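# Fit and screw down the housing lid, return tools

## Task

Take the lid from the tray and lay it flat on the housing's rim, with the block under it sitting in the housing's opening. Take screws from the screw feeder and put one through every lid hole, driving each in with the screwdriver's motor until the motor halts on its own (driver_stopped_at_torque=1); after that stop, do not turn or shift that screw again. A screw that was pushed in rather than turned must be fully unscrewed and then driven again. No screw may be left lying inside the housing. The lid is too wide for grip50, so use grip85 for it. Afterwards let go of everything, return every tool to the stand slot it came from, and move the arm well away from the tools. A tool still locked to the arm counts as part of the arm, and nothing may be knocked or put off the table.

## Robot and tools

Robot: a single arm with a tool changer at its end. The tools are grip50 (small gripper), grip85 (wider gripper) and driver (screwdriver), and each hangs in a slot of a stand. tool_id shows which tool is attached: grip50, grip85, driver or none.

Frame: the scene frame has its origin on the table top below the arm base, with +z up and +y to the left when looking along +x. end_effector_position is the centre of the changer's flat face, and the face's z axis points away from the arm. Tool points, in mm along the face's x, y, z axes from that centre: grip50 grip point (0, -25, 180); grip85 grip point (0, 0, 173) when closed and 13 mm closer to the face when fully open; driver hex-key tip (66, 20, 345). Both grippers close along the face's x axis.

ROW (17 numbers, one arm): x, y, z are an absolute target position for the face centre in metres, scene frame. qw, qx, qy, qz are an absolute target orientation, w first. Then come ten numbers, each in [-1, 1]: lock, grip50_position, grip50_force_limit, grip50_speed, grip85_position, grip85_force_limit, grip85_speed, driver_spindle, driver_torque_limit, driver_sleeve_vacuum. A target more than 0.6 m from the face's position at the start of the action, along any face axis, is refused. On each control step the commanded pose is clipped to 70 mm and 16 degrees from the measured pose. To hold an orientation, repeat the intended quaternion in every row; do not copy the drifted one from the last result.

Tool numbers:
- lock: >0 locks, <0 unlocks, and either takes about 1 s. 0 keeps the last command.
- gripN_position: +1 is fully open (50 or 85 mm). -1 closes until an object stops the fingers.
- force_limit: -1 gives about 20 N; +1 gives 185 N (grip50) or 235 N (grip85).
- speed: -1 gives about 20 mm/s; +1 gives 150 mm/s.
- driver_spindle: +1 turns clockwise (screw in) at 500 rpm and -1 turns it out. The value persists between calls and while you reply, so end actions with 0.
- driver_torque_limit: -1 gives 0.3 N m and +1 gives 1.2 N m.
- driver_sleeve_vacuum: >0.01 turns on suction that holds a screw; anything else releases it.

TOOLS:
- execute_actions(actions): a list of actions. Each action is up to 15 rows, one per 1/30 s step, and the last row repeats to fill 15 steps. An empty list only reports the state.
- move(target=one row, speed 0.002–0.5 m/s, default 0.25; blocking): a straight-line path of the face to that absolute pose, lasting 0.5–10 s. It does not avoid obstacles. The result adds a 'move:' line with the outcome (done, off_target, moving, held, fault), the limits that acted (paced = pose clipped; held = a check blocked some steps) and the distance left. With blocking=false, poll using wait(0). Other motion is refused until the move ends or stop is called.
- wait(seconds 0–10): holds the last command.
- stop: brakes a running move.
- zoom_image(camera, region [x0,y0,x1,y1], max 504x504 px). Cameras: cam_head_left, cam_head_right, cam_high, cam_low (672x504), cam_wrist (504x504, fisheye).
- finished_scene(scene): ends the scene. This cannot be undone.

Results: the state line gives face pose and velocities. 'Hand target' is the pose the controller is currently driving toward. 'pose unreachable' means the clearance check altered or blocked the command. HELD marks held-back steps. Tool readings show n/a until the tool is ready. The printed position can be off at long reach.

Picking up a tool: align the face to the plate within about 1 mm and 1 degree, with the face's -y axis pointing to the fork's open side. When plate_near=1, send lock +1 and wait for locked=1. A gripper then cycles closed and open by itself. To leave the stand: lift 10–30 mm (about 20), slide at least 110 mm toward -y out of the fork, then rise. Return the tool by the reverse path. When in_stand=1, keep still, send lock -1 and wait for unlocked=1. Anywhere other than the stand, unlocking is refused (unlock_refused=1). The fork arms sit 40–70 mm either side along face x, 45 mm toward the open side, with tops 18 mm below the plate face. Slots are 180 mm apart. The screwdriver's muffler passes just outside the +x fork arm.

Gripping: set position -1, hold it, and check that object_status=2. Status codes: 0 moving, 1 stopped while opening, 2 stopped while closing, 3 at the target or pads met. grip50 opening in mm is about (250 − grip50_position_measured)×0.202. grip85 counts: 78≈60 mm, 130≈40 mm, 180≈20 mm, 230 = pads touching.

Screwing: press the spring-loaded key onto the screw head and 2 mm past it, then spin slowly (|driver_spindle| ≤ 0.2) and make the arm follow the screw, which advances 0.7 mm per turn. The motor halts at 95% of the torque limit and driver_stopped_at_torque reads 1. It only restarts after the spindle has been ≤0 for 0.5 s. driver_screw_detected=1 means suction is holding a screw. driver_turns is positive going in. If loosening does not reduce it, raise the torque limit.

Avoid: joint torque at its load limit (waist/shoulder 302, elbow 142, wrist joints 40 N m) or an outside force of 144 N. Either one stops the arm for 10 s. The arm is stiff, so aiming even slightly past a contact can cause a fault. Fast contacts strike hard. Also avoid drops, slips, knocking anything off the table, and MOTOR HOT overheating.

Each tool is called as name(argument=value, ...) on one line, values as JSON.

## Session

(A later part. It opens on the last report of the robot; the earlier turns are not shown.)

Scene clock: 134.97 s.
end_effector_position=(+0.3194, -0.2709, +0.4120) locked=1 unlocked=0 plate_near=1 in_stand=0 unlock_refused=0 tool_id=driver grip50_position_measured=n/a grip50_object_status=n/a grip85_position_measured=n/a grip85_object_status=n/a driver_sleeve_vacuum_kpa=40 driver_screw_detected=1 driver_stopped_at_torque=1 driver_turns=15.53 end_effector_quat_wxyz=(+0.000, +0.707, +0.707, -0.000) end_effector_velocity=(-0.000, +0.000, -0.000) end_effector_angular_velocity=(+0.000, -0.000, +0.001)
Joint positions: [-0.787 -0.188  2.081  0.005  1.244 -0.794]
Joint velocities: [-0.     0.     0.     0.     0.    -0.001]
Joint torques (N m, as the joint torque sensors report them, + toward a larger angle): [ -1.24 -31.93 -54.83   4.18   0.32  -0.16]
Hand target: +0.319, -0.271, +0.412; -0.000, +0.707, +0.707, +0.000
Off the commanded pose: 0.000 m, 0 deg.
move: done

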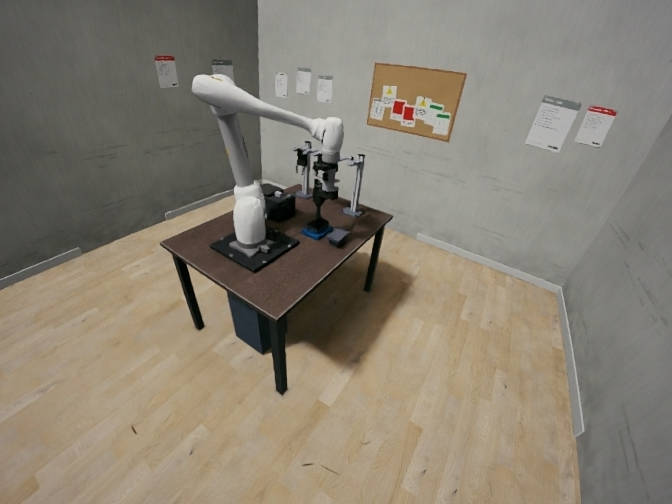

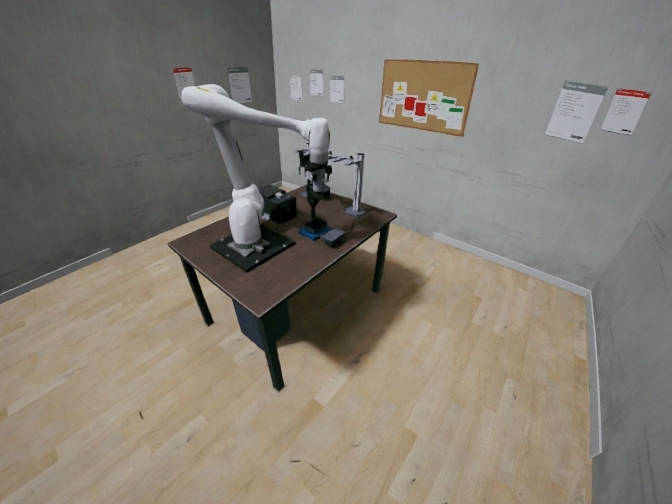

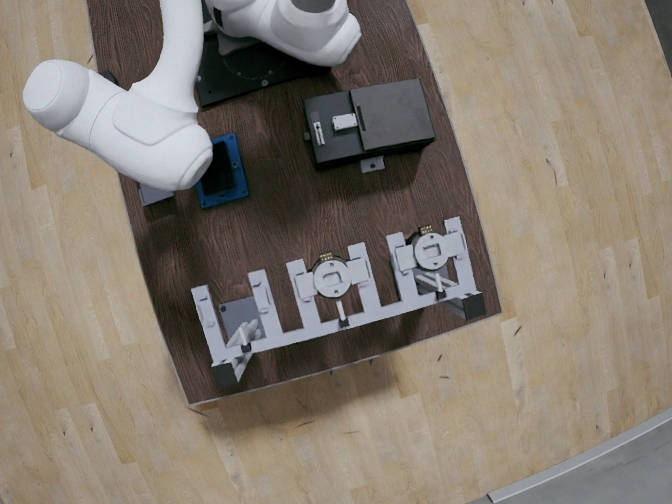

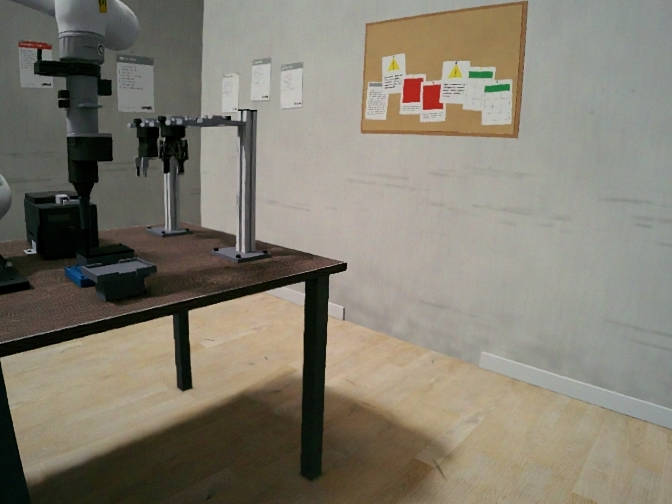

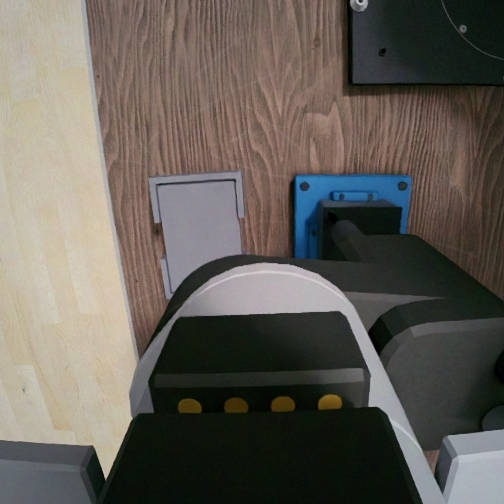

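move(target=[0.3194,-0.2709,0.4335,0,0.7071,0.7071,0,0,0,0,0,0,0,0,0,0,-1], speed=0.06)

move(target=[0.572,-0.1492,0.4325,0,0.7120,0.7022,0,0,0,0,0,0,0,0,0,0,-1], speed=0.3)

move(target=[0.6938,-0.1515,0.4325,0,0.7120,0.7022,0,0,0,0,0,0,0,0,0,0,-1], speed=0.12)

move(target=[0.6938,-0.1515,0.4135,0,0.7120,0.7022,0,0,0,0,0,0,0,0,0,0,-1], speed=0.03)

Scene clock: 135.87 s.
end_effector_position=(+0.3194, -0.2709, +0.4334) locked=1 unlocked=0 plate_near=1 in_stand=0 unlock_refused=0 tool_id=driver grip50_position_measured=n/a grip50_object_status=n/a grip85_position_measured=n/a grip85_object_status=n/a driver_sleeve_vacuum_kpa=0 driver_screw_detected=0 driver_stopped_at_torque=1 driver_turns=15.53 end_effector_quat_wxyz=(-0.000, +0.707, +0.707, +0.000) end_effector_velocity=(-0.000, +0.000, +0.000) end_effector_angular_velocity=(+0.001, +0.000, -0.000)
Joint positions: [-0.787 -0.199  2.05   0.005  1.287 -0.794]
Joint velocities: [ 0.    -0.    -0.001  0.     0.002  0.   ]
Joint torques (N m, as the joint torque sensors report them, + toward a larger angle): [  0.23 -32.97 -59.02   4.85   0.01   0.  ]
Hand target: +0.319, -0.271, +0.434; -0.000, +0.707, +0.707, -0.000
Off the commanded pose: 0.000 m, 0 deg.
move: done

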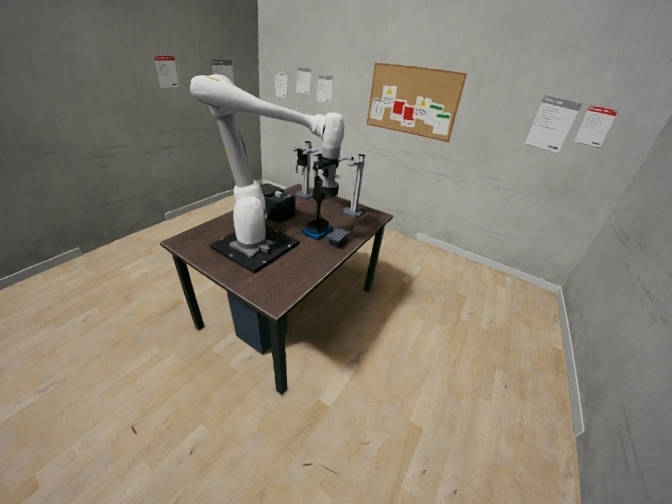

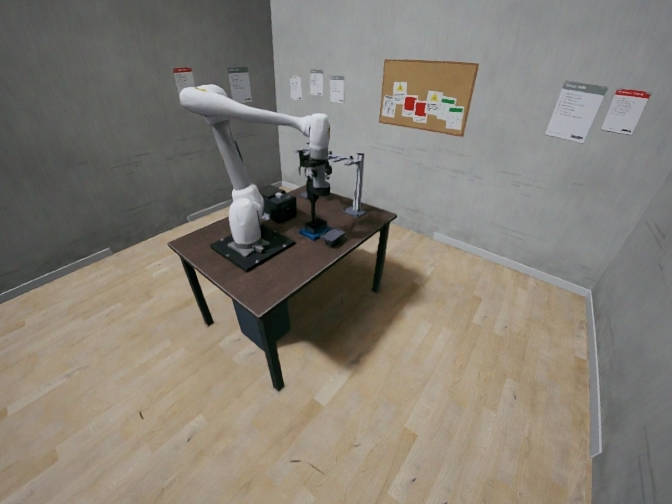

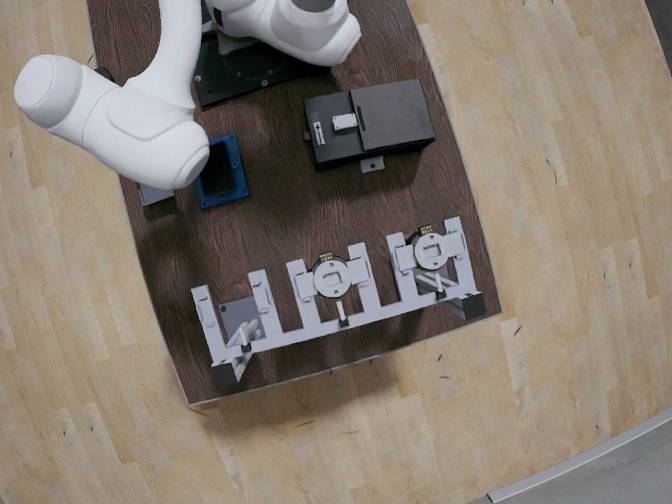

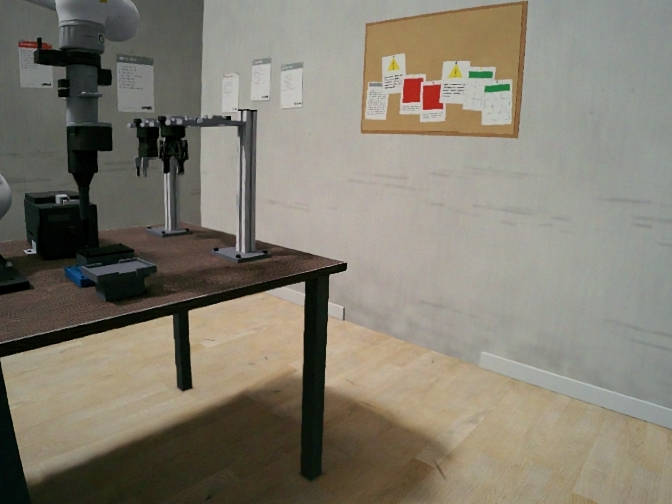

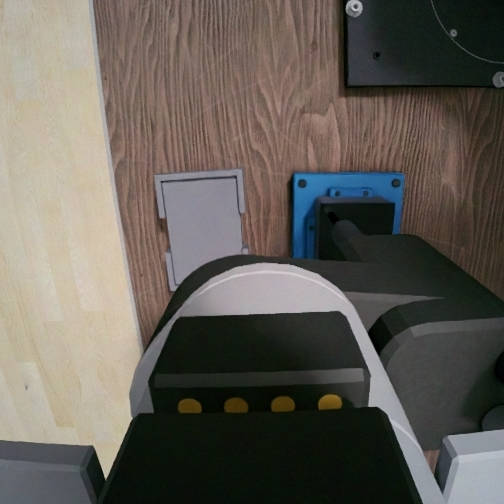

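Scene clock: 137.23 s.
end_effector_position=(+0.5719, -0.1490, +0.4326) locked=1 unlocked=0 plate_near=1 in_stand=0 unlock_refused=0 tool_id=driver grip50_position_measured=n/a grip50_object_status=n/a grip85_position_measured=n/a grip85_object_status=n/a driver_sleeve_vacuum_kpa=0 driver_screw_detected=0 driver_stopped_at_torque=1 driver_turns=15.53 end_effector_quat_wxyz=(+0.000, +0.712, +0.702, +0.000) end_effector_velocity=(+0.000, +0.000, +0.000) end_effector_angular_velocity=(-0.001, +0.000, -0.000)
Joint positions: [-0.31   0.083  1.785  0.003  1.267 -0.302]
Joint velocities: [ 0.001  0.    -0.001 -0.001  0.     0.001]
Joint torques (N m, as the joint torque sensors report them, + toward a larger angle): [ -0.81 -67.06 -58.86   4.79  -0.14  -0.08]
Hand target: +0.572, -0.149, +0.433; +0.000, +0.712, +0.702, +0.000
Off the commanded pose: 0.000 m, 0 deg.
move: done

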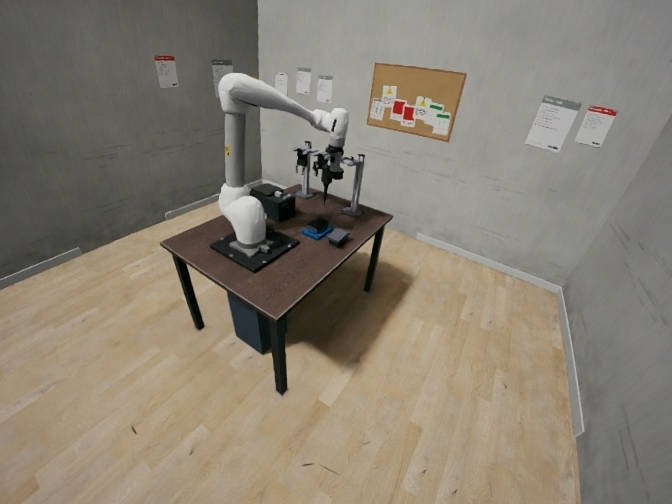

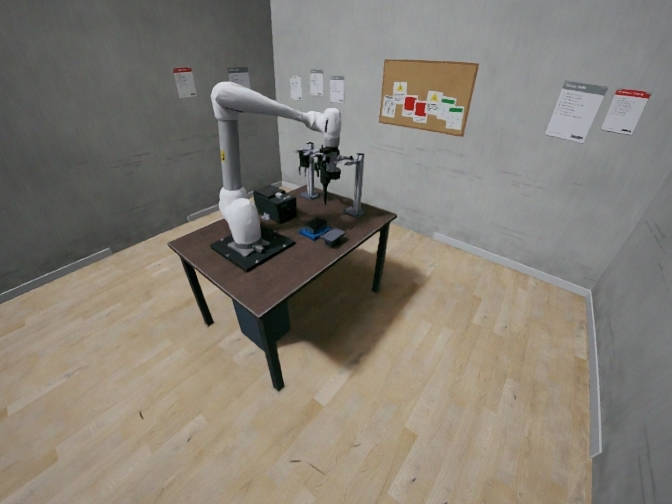

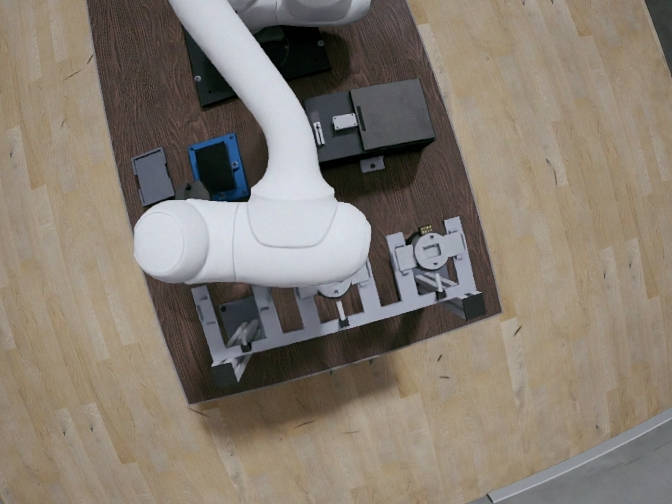

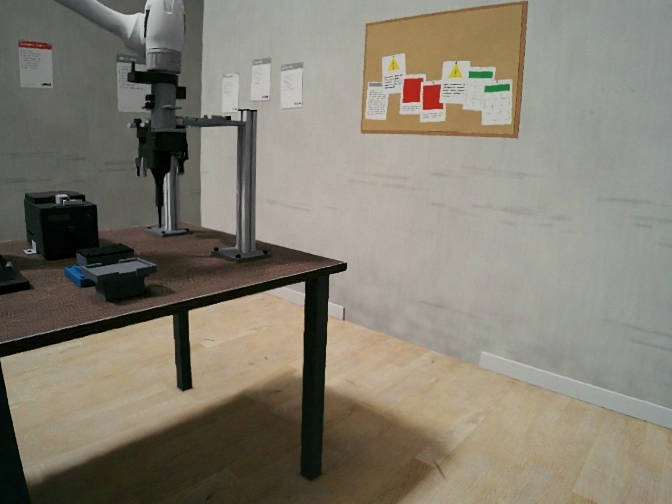

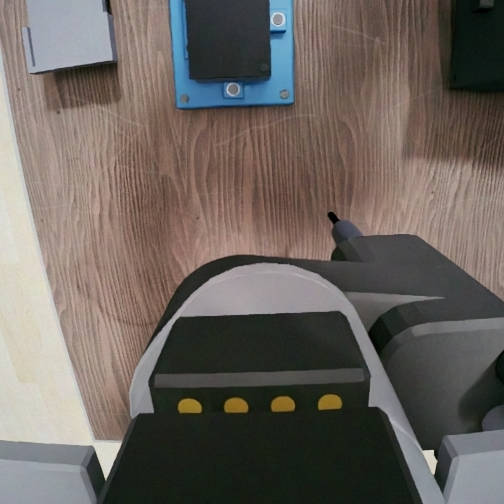

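Scene clock: 138.57 s.
end_effector_position=(+0.6937, -0.1514, +0.4326) locked=1 unlocked=0 plate_near=1 in_stand=0 unlock_refused=0 tool_id=driver grip50_position_measured=n/a grip50_object_status=n/a grip85_position_measured=n/a grip85_object_status=n/a driver_sleeve_vacuum_kpa=0 driver_screw_detected=0 driver_stopped_at_torque=1 driver_turns=15.53 end_effector_quat_wxyz=(-0.000, +0.712, +0.702, +0.000) end_effector_velocity=(+0.000, -0.000, +0.000) end_effector_angular_velocity=(+0.001, -0.001, -0.001)
Joint positions: [-0.259  0.269  1.56   0.002  1.306 -0.252]
Joint velocities: [-0.     0.    -0.001  0.001 -0.     0.   ]
Joint torques (N m, as the joint torque sensors report them, + toward a larger angle): [  0.31 -91.32 -59.56   4.93  -0.19   0.09]
Hand target: +0.694, -0.151, +0.433; +0.000, +0.712, +0.702, +0.000
Off the commanded pose: 0.000 m, 0 deg.
move: done

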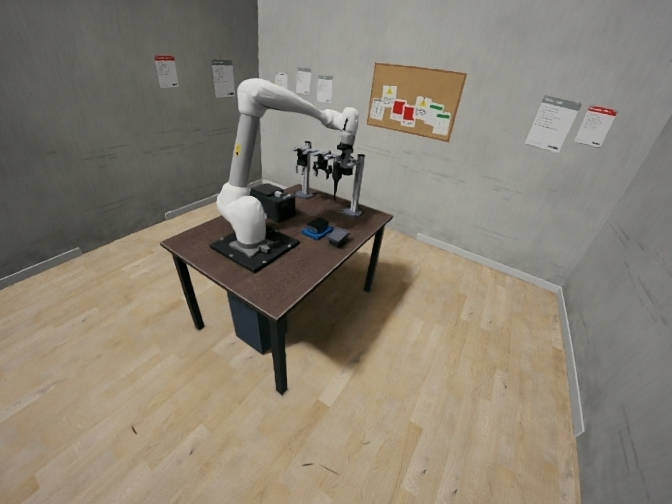

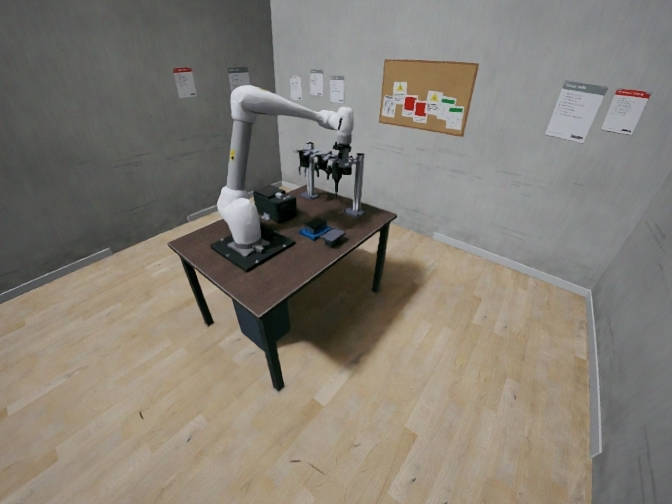

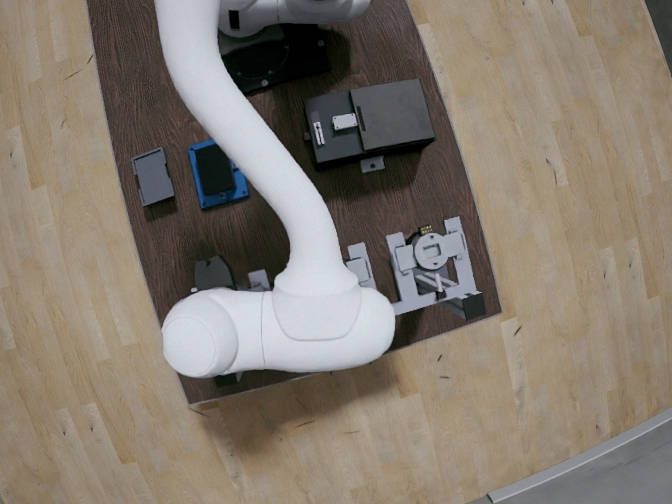

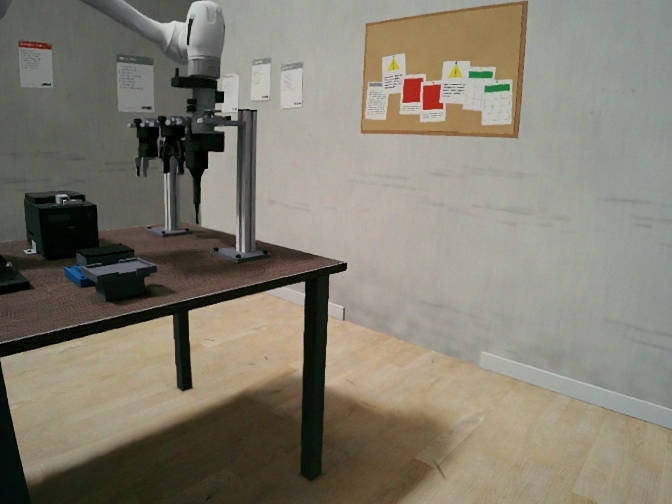

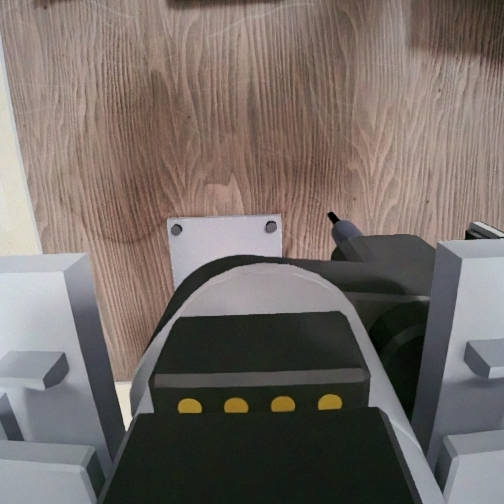

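Scene clock: 139.47 s.
end_effector_position=(+0.6939, -0.1514, +0.4135) locked=1 unlocked=0 plate_near=1 in_stand=1 unlock_refused=0 tool_id=driver grip50_position_measured=n/a grip50_object_status=n/a grip85_position_measured=n/a grip85_object_status=n/a driver_sleeve_vacuum_kpa=0 driver_screw_detected=0 driver_stopped_at_torque=1 driver_turns=15.53 end_effector_quat_wxyz=(+0.000, +0.712, +0.702, +0.000) end_effector_velocity=(-0.000, -0.000, -0.000) end_effector_angular_velocity=(-0.001, +0.001, +0.000)
Joint positions: [-0.259  0.278  1.584  0.002  1.274 -0.252]
Joint velocities: [-0.     0.     0.    -0.001 -0.     0.   ]
Joint torques (N m, as the joint torque sensors report them, + toward a larger angle): [ -1.4  -91.59 -59.05   4.97  -0.45   0.13]
Hand target: +0.694, -0.152, +0.413; -0.000, +0.712, +0.702, +0.000
Off the commanded pose: 0.000 m, 0 deg.
move: done

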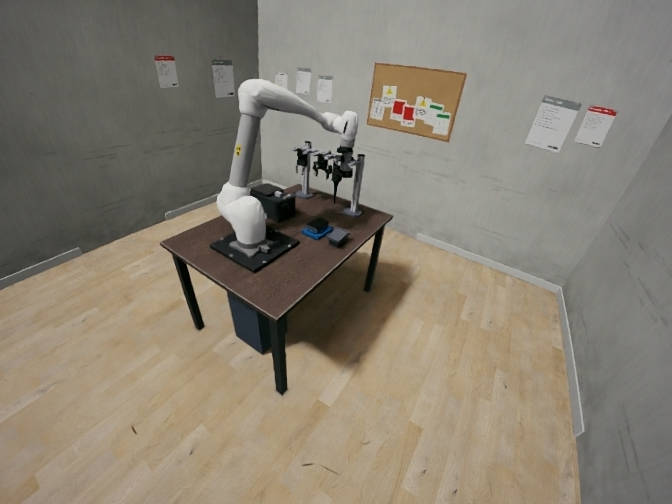

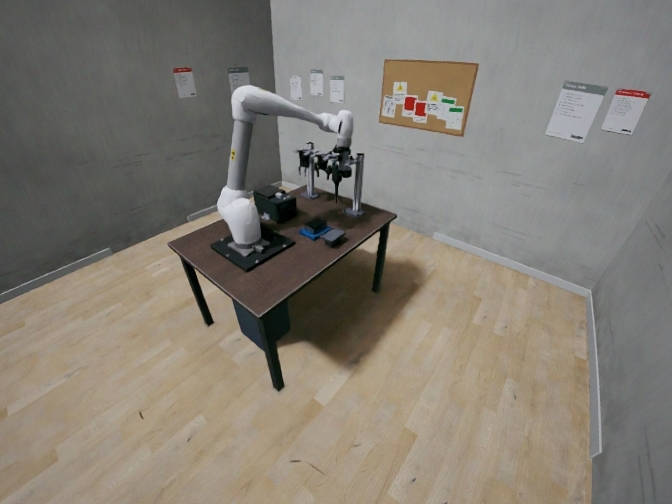

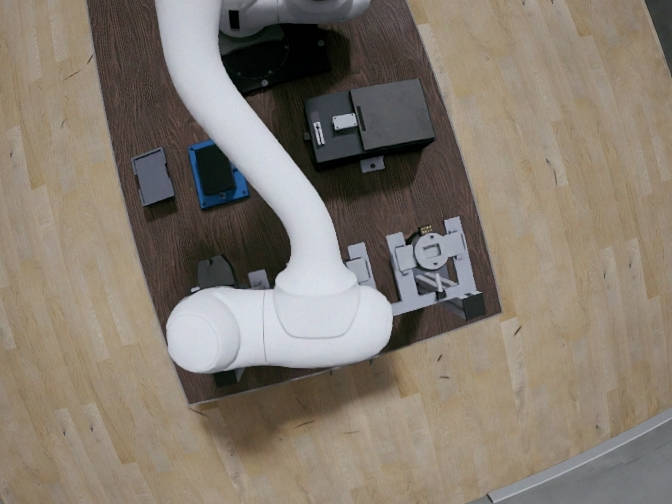

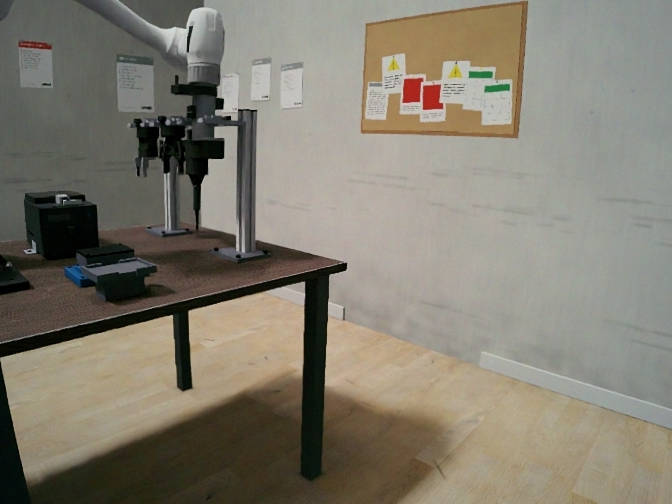

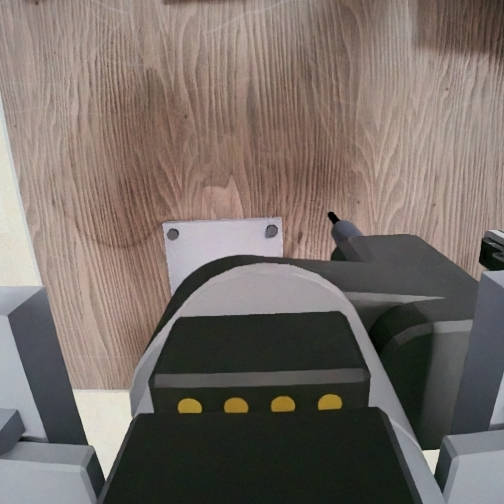

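Check the lid before unlocking.

zoom_image(camera="cam_low", region=[60,230,150,290])

execute_actions(actions=[[[0.6938,-0.1515,0.4132,0,0.7120,0.7022,0,0,0,0,0,0,0,0,0,0,-1],[0.6938,-0.1515,0.4130,0,0.7120,0.7022,0,0,0,0,0,0,0,0,0,0,-1],[0.6938,-0.1515,0.4128,0,0.7120,0.7022,0,0,0,0,0,0,0,0,0,0,-1],[0.6938,-0.1515,0.4127,0,0.7120,0.7022,0,0,0,0,0,0,0,0,0,0,-1],[0.6938,-0.1515,0.4127,0,0.7120,0.7022,0,0,0,0,0,0,0,0,0,0,-1],[0.6938,-0.1515,0.4127,0,0.7120,0.7022,0,-1,0,0,0,0,0,0,0,0,-1]]])

wait(seconds=0.9)

Region (60, 230, 150, 290) of cam_low's 672x504 image, scaled by 5.600, with more detail than that image has.

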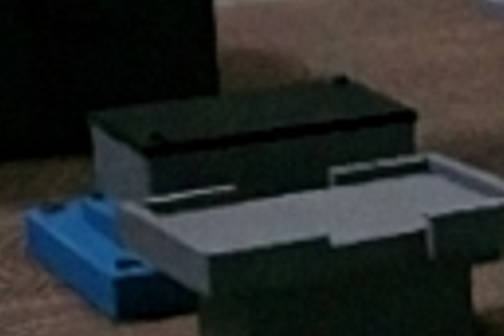

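Scene clock: 140.17 s.
end_effector_position=(+0.6938, -0.1515, +0.4124) locked=0 unlocked=0 plate_near=1 in_stand=1 unlock_refused=0 tool_id=none grip50_position_measured=n/a grip50_object_status=n/a grip85_position_measured=n/a grip85_object_status=n/a driver_sleeve_vacuum_kpa=n/a driver_screw_detected=n/a driver_stopped_at_torque=n/a driver_turns=n/a end_effector_quat_wxyz=(-0.000, +0.712, +0.702, -0.000) end_effector_velocity=(+0.000, -0.001, +0.000) end_effector_angular_velocity=(-0.000, -0.001, -0.001)
Joint positions: [-0.259  0.278  1.585  0.002  1.272 -0.252]
Joint velocities: [-0.001 -0.    -0.    -0.    -0.    -0.   ]
Joint torques (N m, as the joint torque sensors report them, + toward a larger angle): [  0.62 -74.09 -44.71   4.12  -0.32   0.27]
Hand target: +0.694, -0.152, +0.413; +0.000, +0.712, +0.702, -0.000
Off the commanded pose: 0.000 m, 0 deg.
Step readings (end_effector_position):
0: (+0.6938, -0.1515, +0.4135)
1: (+0.6938, -0.1515, +0.4135)
2: (+0.6938, -0.1515, +0.4134)
4: (+0.6938, -0.1515, +0.4130)
8: (+0.6937, -0.1515, +0.4124)
15: end_effector_position above

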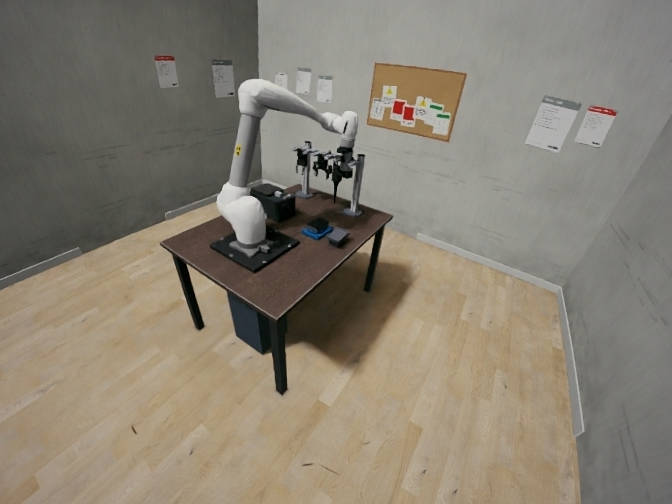

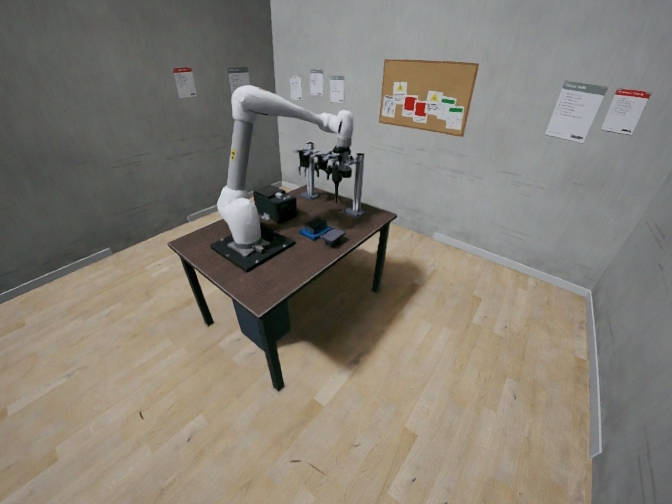

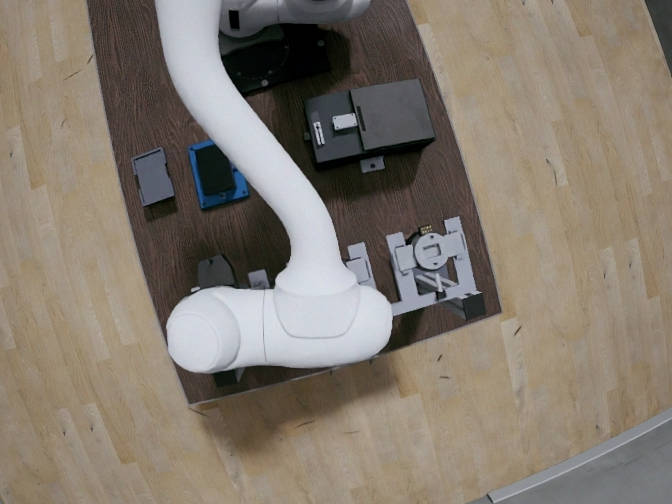

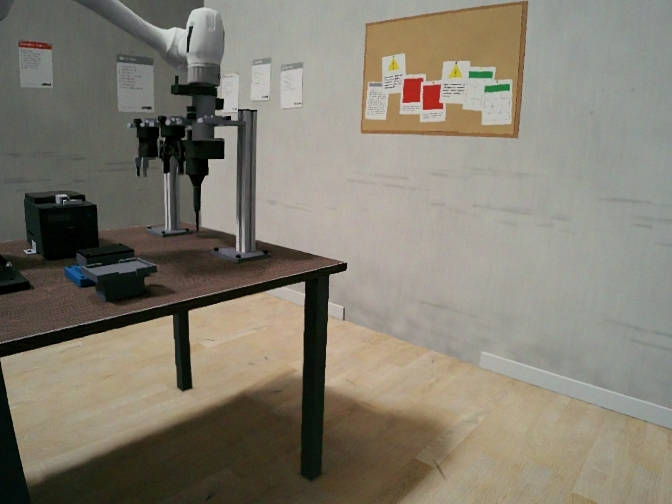

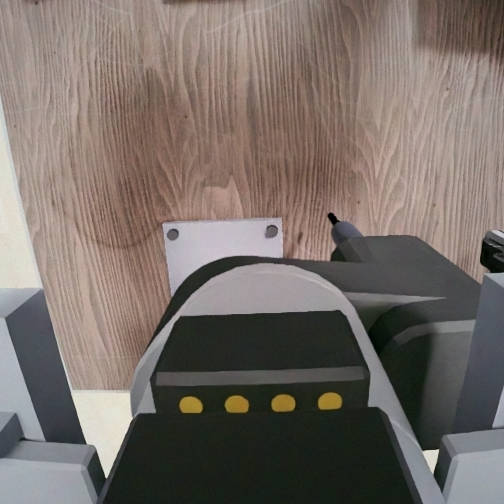

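Scene clock: 141.07 s.
end_effector_position=(+0.6938, -0.1515, +0.4126) locked=0 unlocked=1 plate_near=1 in_stand=1 unlock_refused=0 tool_id=none grip50_position_measured=n/a grip50_object_status=n/a grip85_position_measured=n/a grip85_object_status=n/a driver_sleeve_vacuum_kpa=n/a driver_screw_detected=n/a driver_stopped_at_torque=n/a driver_turns=n/a end_effector_quat_wxyz=(-0.000, +0.712, +0.702, -0.000) end_effector_velocity=(+0.000, -0.000, +0.000) end_effector_angular_velocity=(-0.000, -0.002, -0.002)
Joint positions: [-0.259  0.278  1.585  0.002  1.272 -0.252]
Joint velocities: [-0.    -0.    -0.     0.    -0.002  0.001]
Joint torques (N m, as the joint torque sensors report them, + toward a larger angle): [ -0.91 -72.86 -45.51   4.22  -0.32   0.08]
Hand target: +0.694, -0.152, +0.413; +0.000, +0.712, +0.702, -0.000
Off the commanded pose: 0.000 m, 0 deg.
wait: 0.90 s; at rest by 0.20 s

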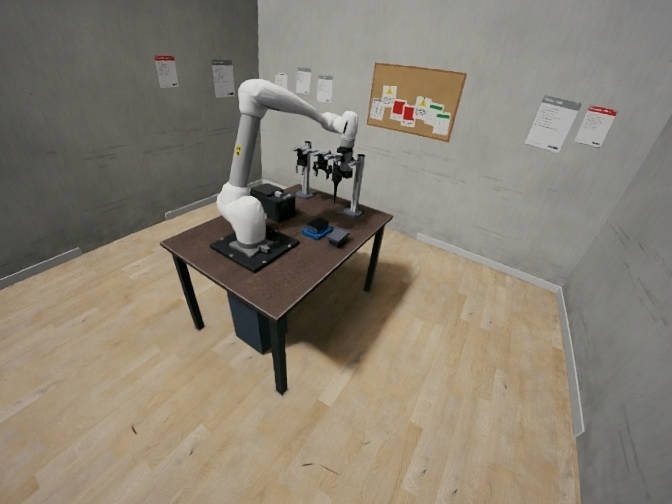

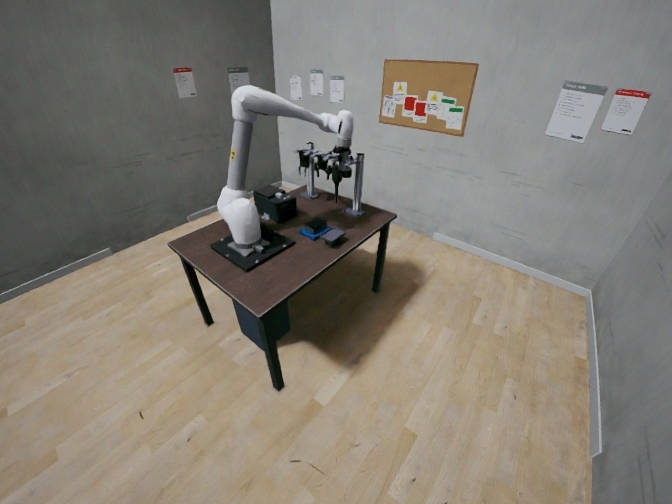

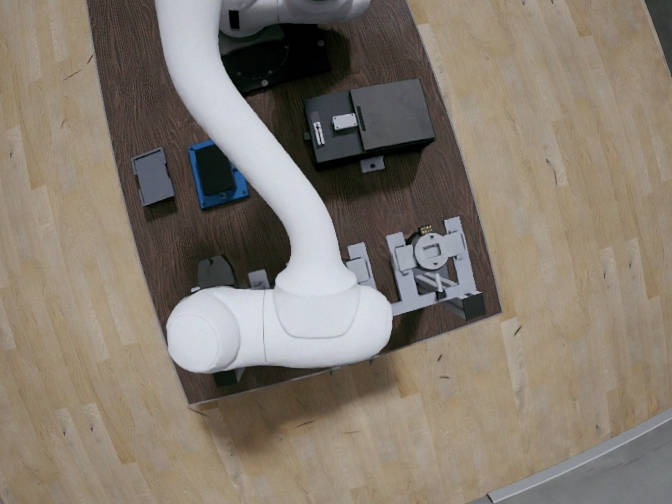

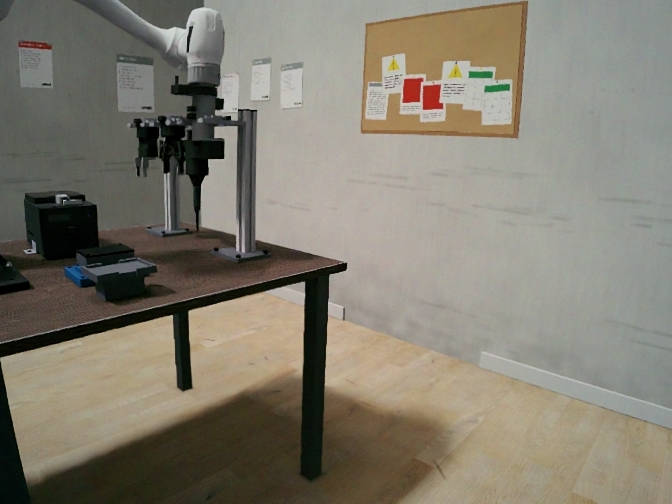

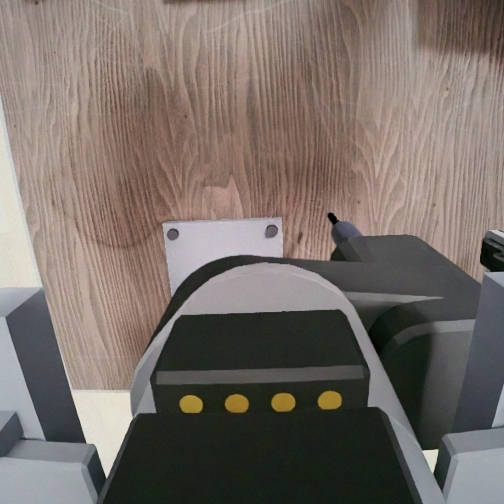

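move(target=[0.6938,-0.1515,0.45,0,0.7120,0.7022,0,0,0,0,0,0,0,0,0,0,-1], speed=0.1)

move(target=[0.45,-0.1,0.62,0,0.7120,0.7022,0,0,0,0,0,0,0,0,0,0,-1], speed=0.35)

Scene clock: 141.90 s.
end_effector_position=(+0.6937, -0.1515, +0.4500) locked=0 unlocked=1 plate_near=0 in_stand=0 unlock_refused=0 tool_id=none grip50_position_measured=n/a grip50_object_status=n/a grip85_position_measured=n/a grip85_object_status=n/a driver_sleeve_vacuum_kpa=n/a driver_screw_detected=n/a driver_stopped_at_torque=n/a driver_turns=n/a end_effector_quat_wxyz=(-0.000, +0.712, +0.702, +0.000) end_effector_velocity=(+0.000, -0.000, +0.000) end_effector_angular_velocity=(-0.002, -0.000, -0.001)
Joint positions: [-0.259  0.262  1.537  0.002  1.336 -0.252]
Joint velocities: [ 0.     0.    -0.    -0.002 -0.001  0.001]
Joint torques (N m, as the joint torque sensors report them, + toward a larger angle): [ -0.22 -72.21 -46.27   4.28  -0.17   0.09]
Hand target: +0.694, -0.151, +0.450; +0.000, +0.712, +0.702, -0.000
Off the commanded pose: 0.000 m, 0 deg.
move: done

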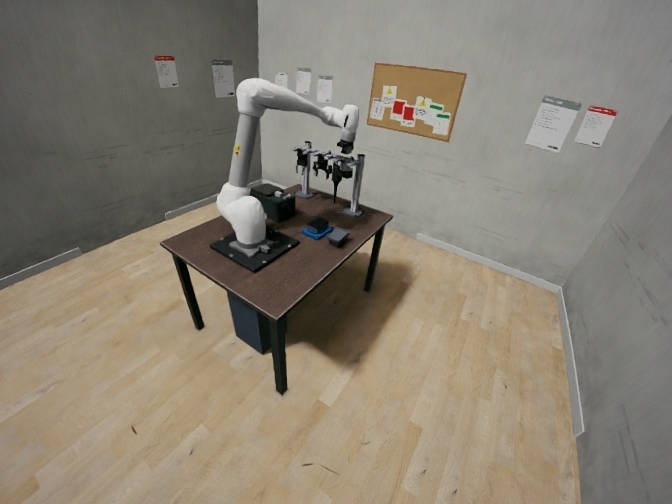

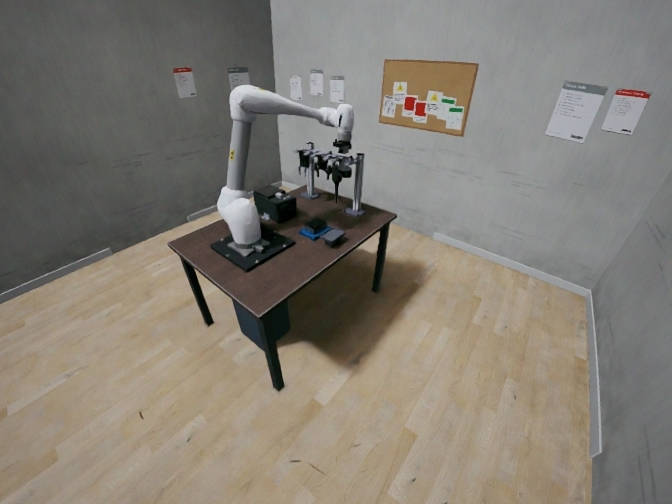

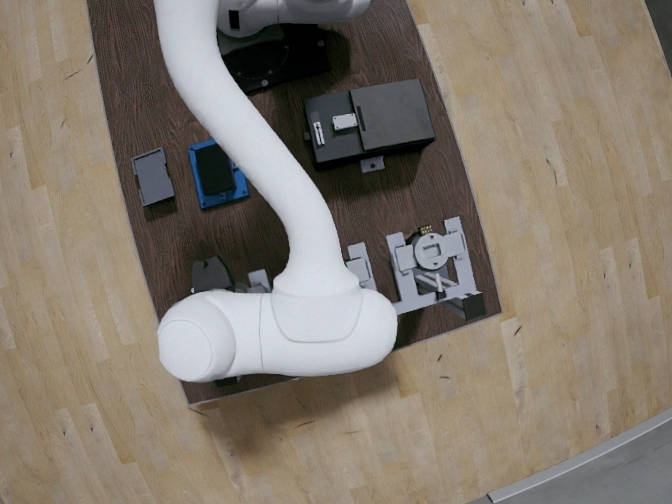

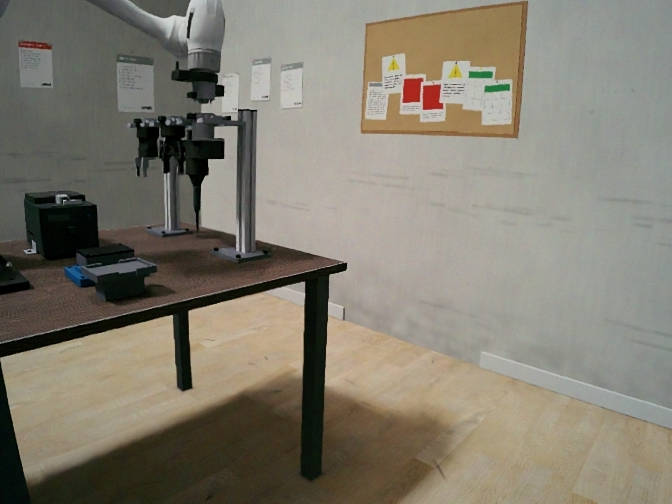

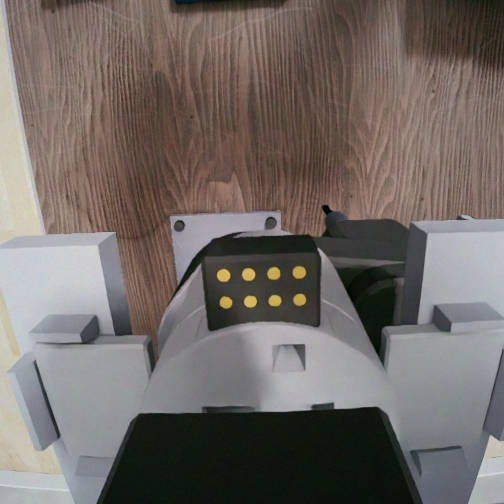

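Scene clock: 143.23 s.
end_effector_position=(+0.4497, -0.1002, +0.6198) locked=0 unlocked=1 plate_near=0 in_stand=0 unlock_refused=0 tool_id=none grip50_position_measured=n/a grip50_object_status=n/a grip85_position_measured=n/a grip85_object_status=n/a driver_sleeve_vacuum_kpa=n/a driver_screw_detected=n/a driver_stopped_at_torque=n/a driver_turns=n/a end_effector_quat_wxyz=(-0.000, +0.712, +0.702, -0.000) end_effector_velocity=(-0.000, +0.000, +0.000) end_effector_angular_velocity=(+0.001, -0.000, +0.001)
Joint positions: [-0.292 -0.168  1.686  0.002  1.617 -0.284]
Joint velocities: [ 0.    -0.     0.     0.001  0.    -0.001]
Joint torques (N m, as the joint torque sensors report them, + toward a larger angle): [ -1.64 -28.63 -46.7    4.35  -0.28   0.03]
Hand target: +0.450, -0.100, +0.620; +0.000, +0.712, +0.702, -0.000
Off the commanded pose: 0.000 m, 0 deg.
move: done

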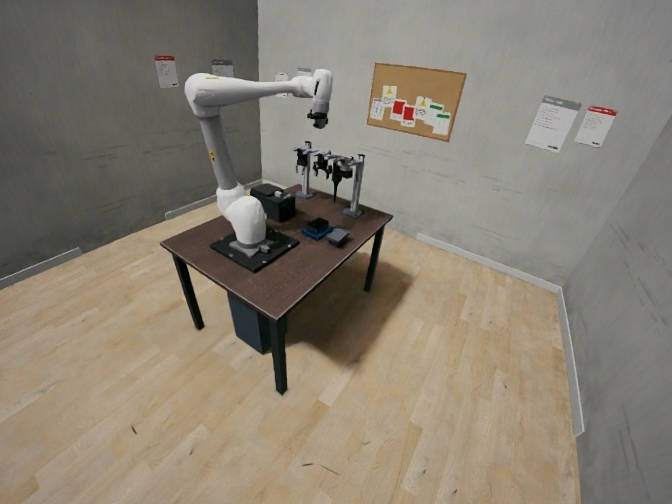

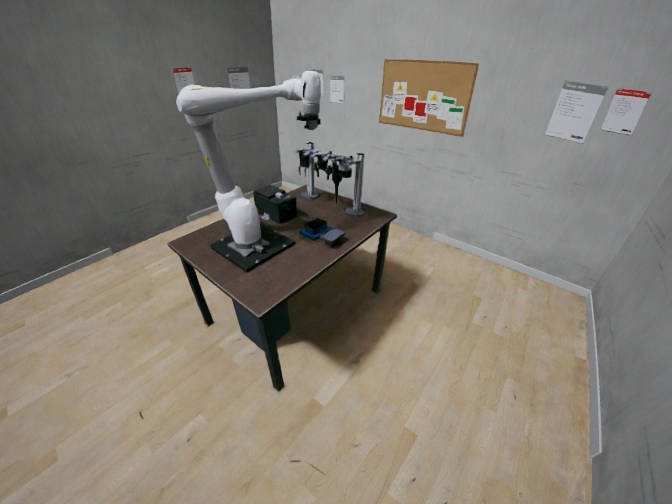

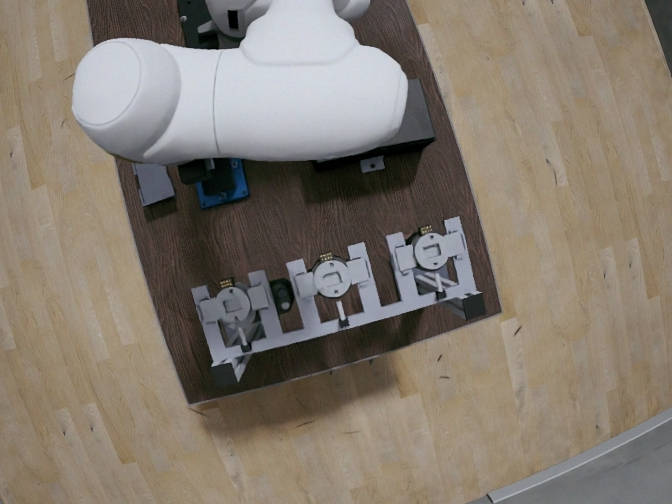

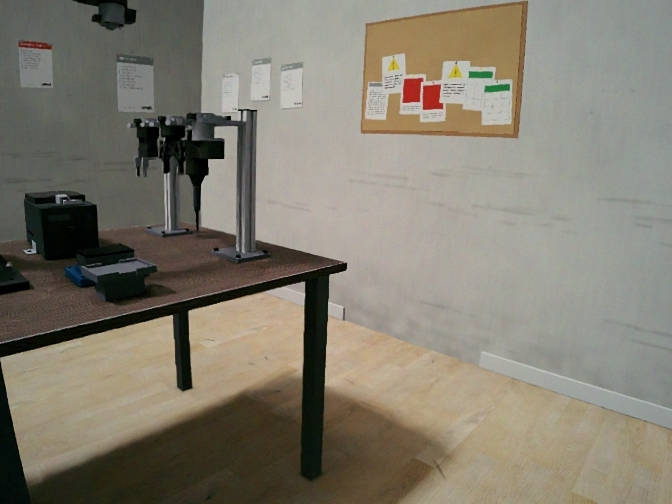

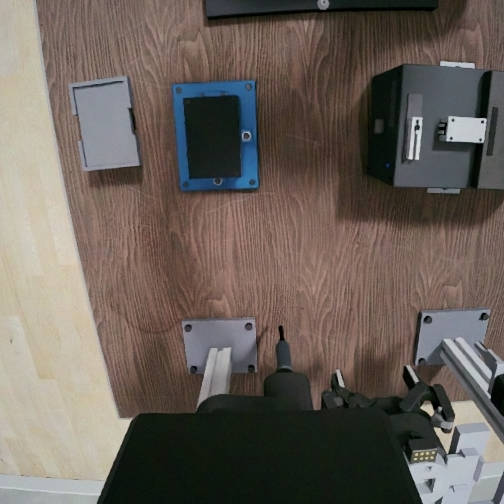

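finished_scene(scene=1)

The scene is finished: the task was done.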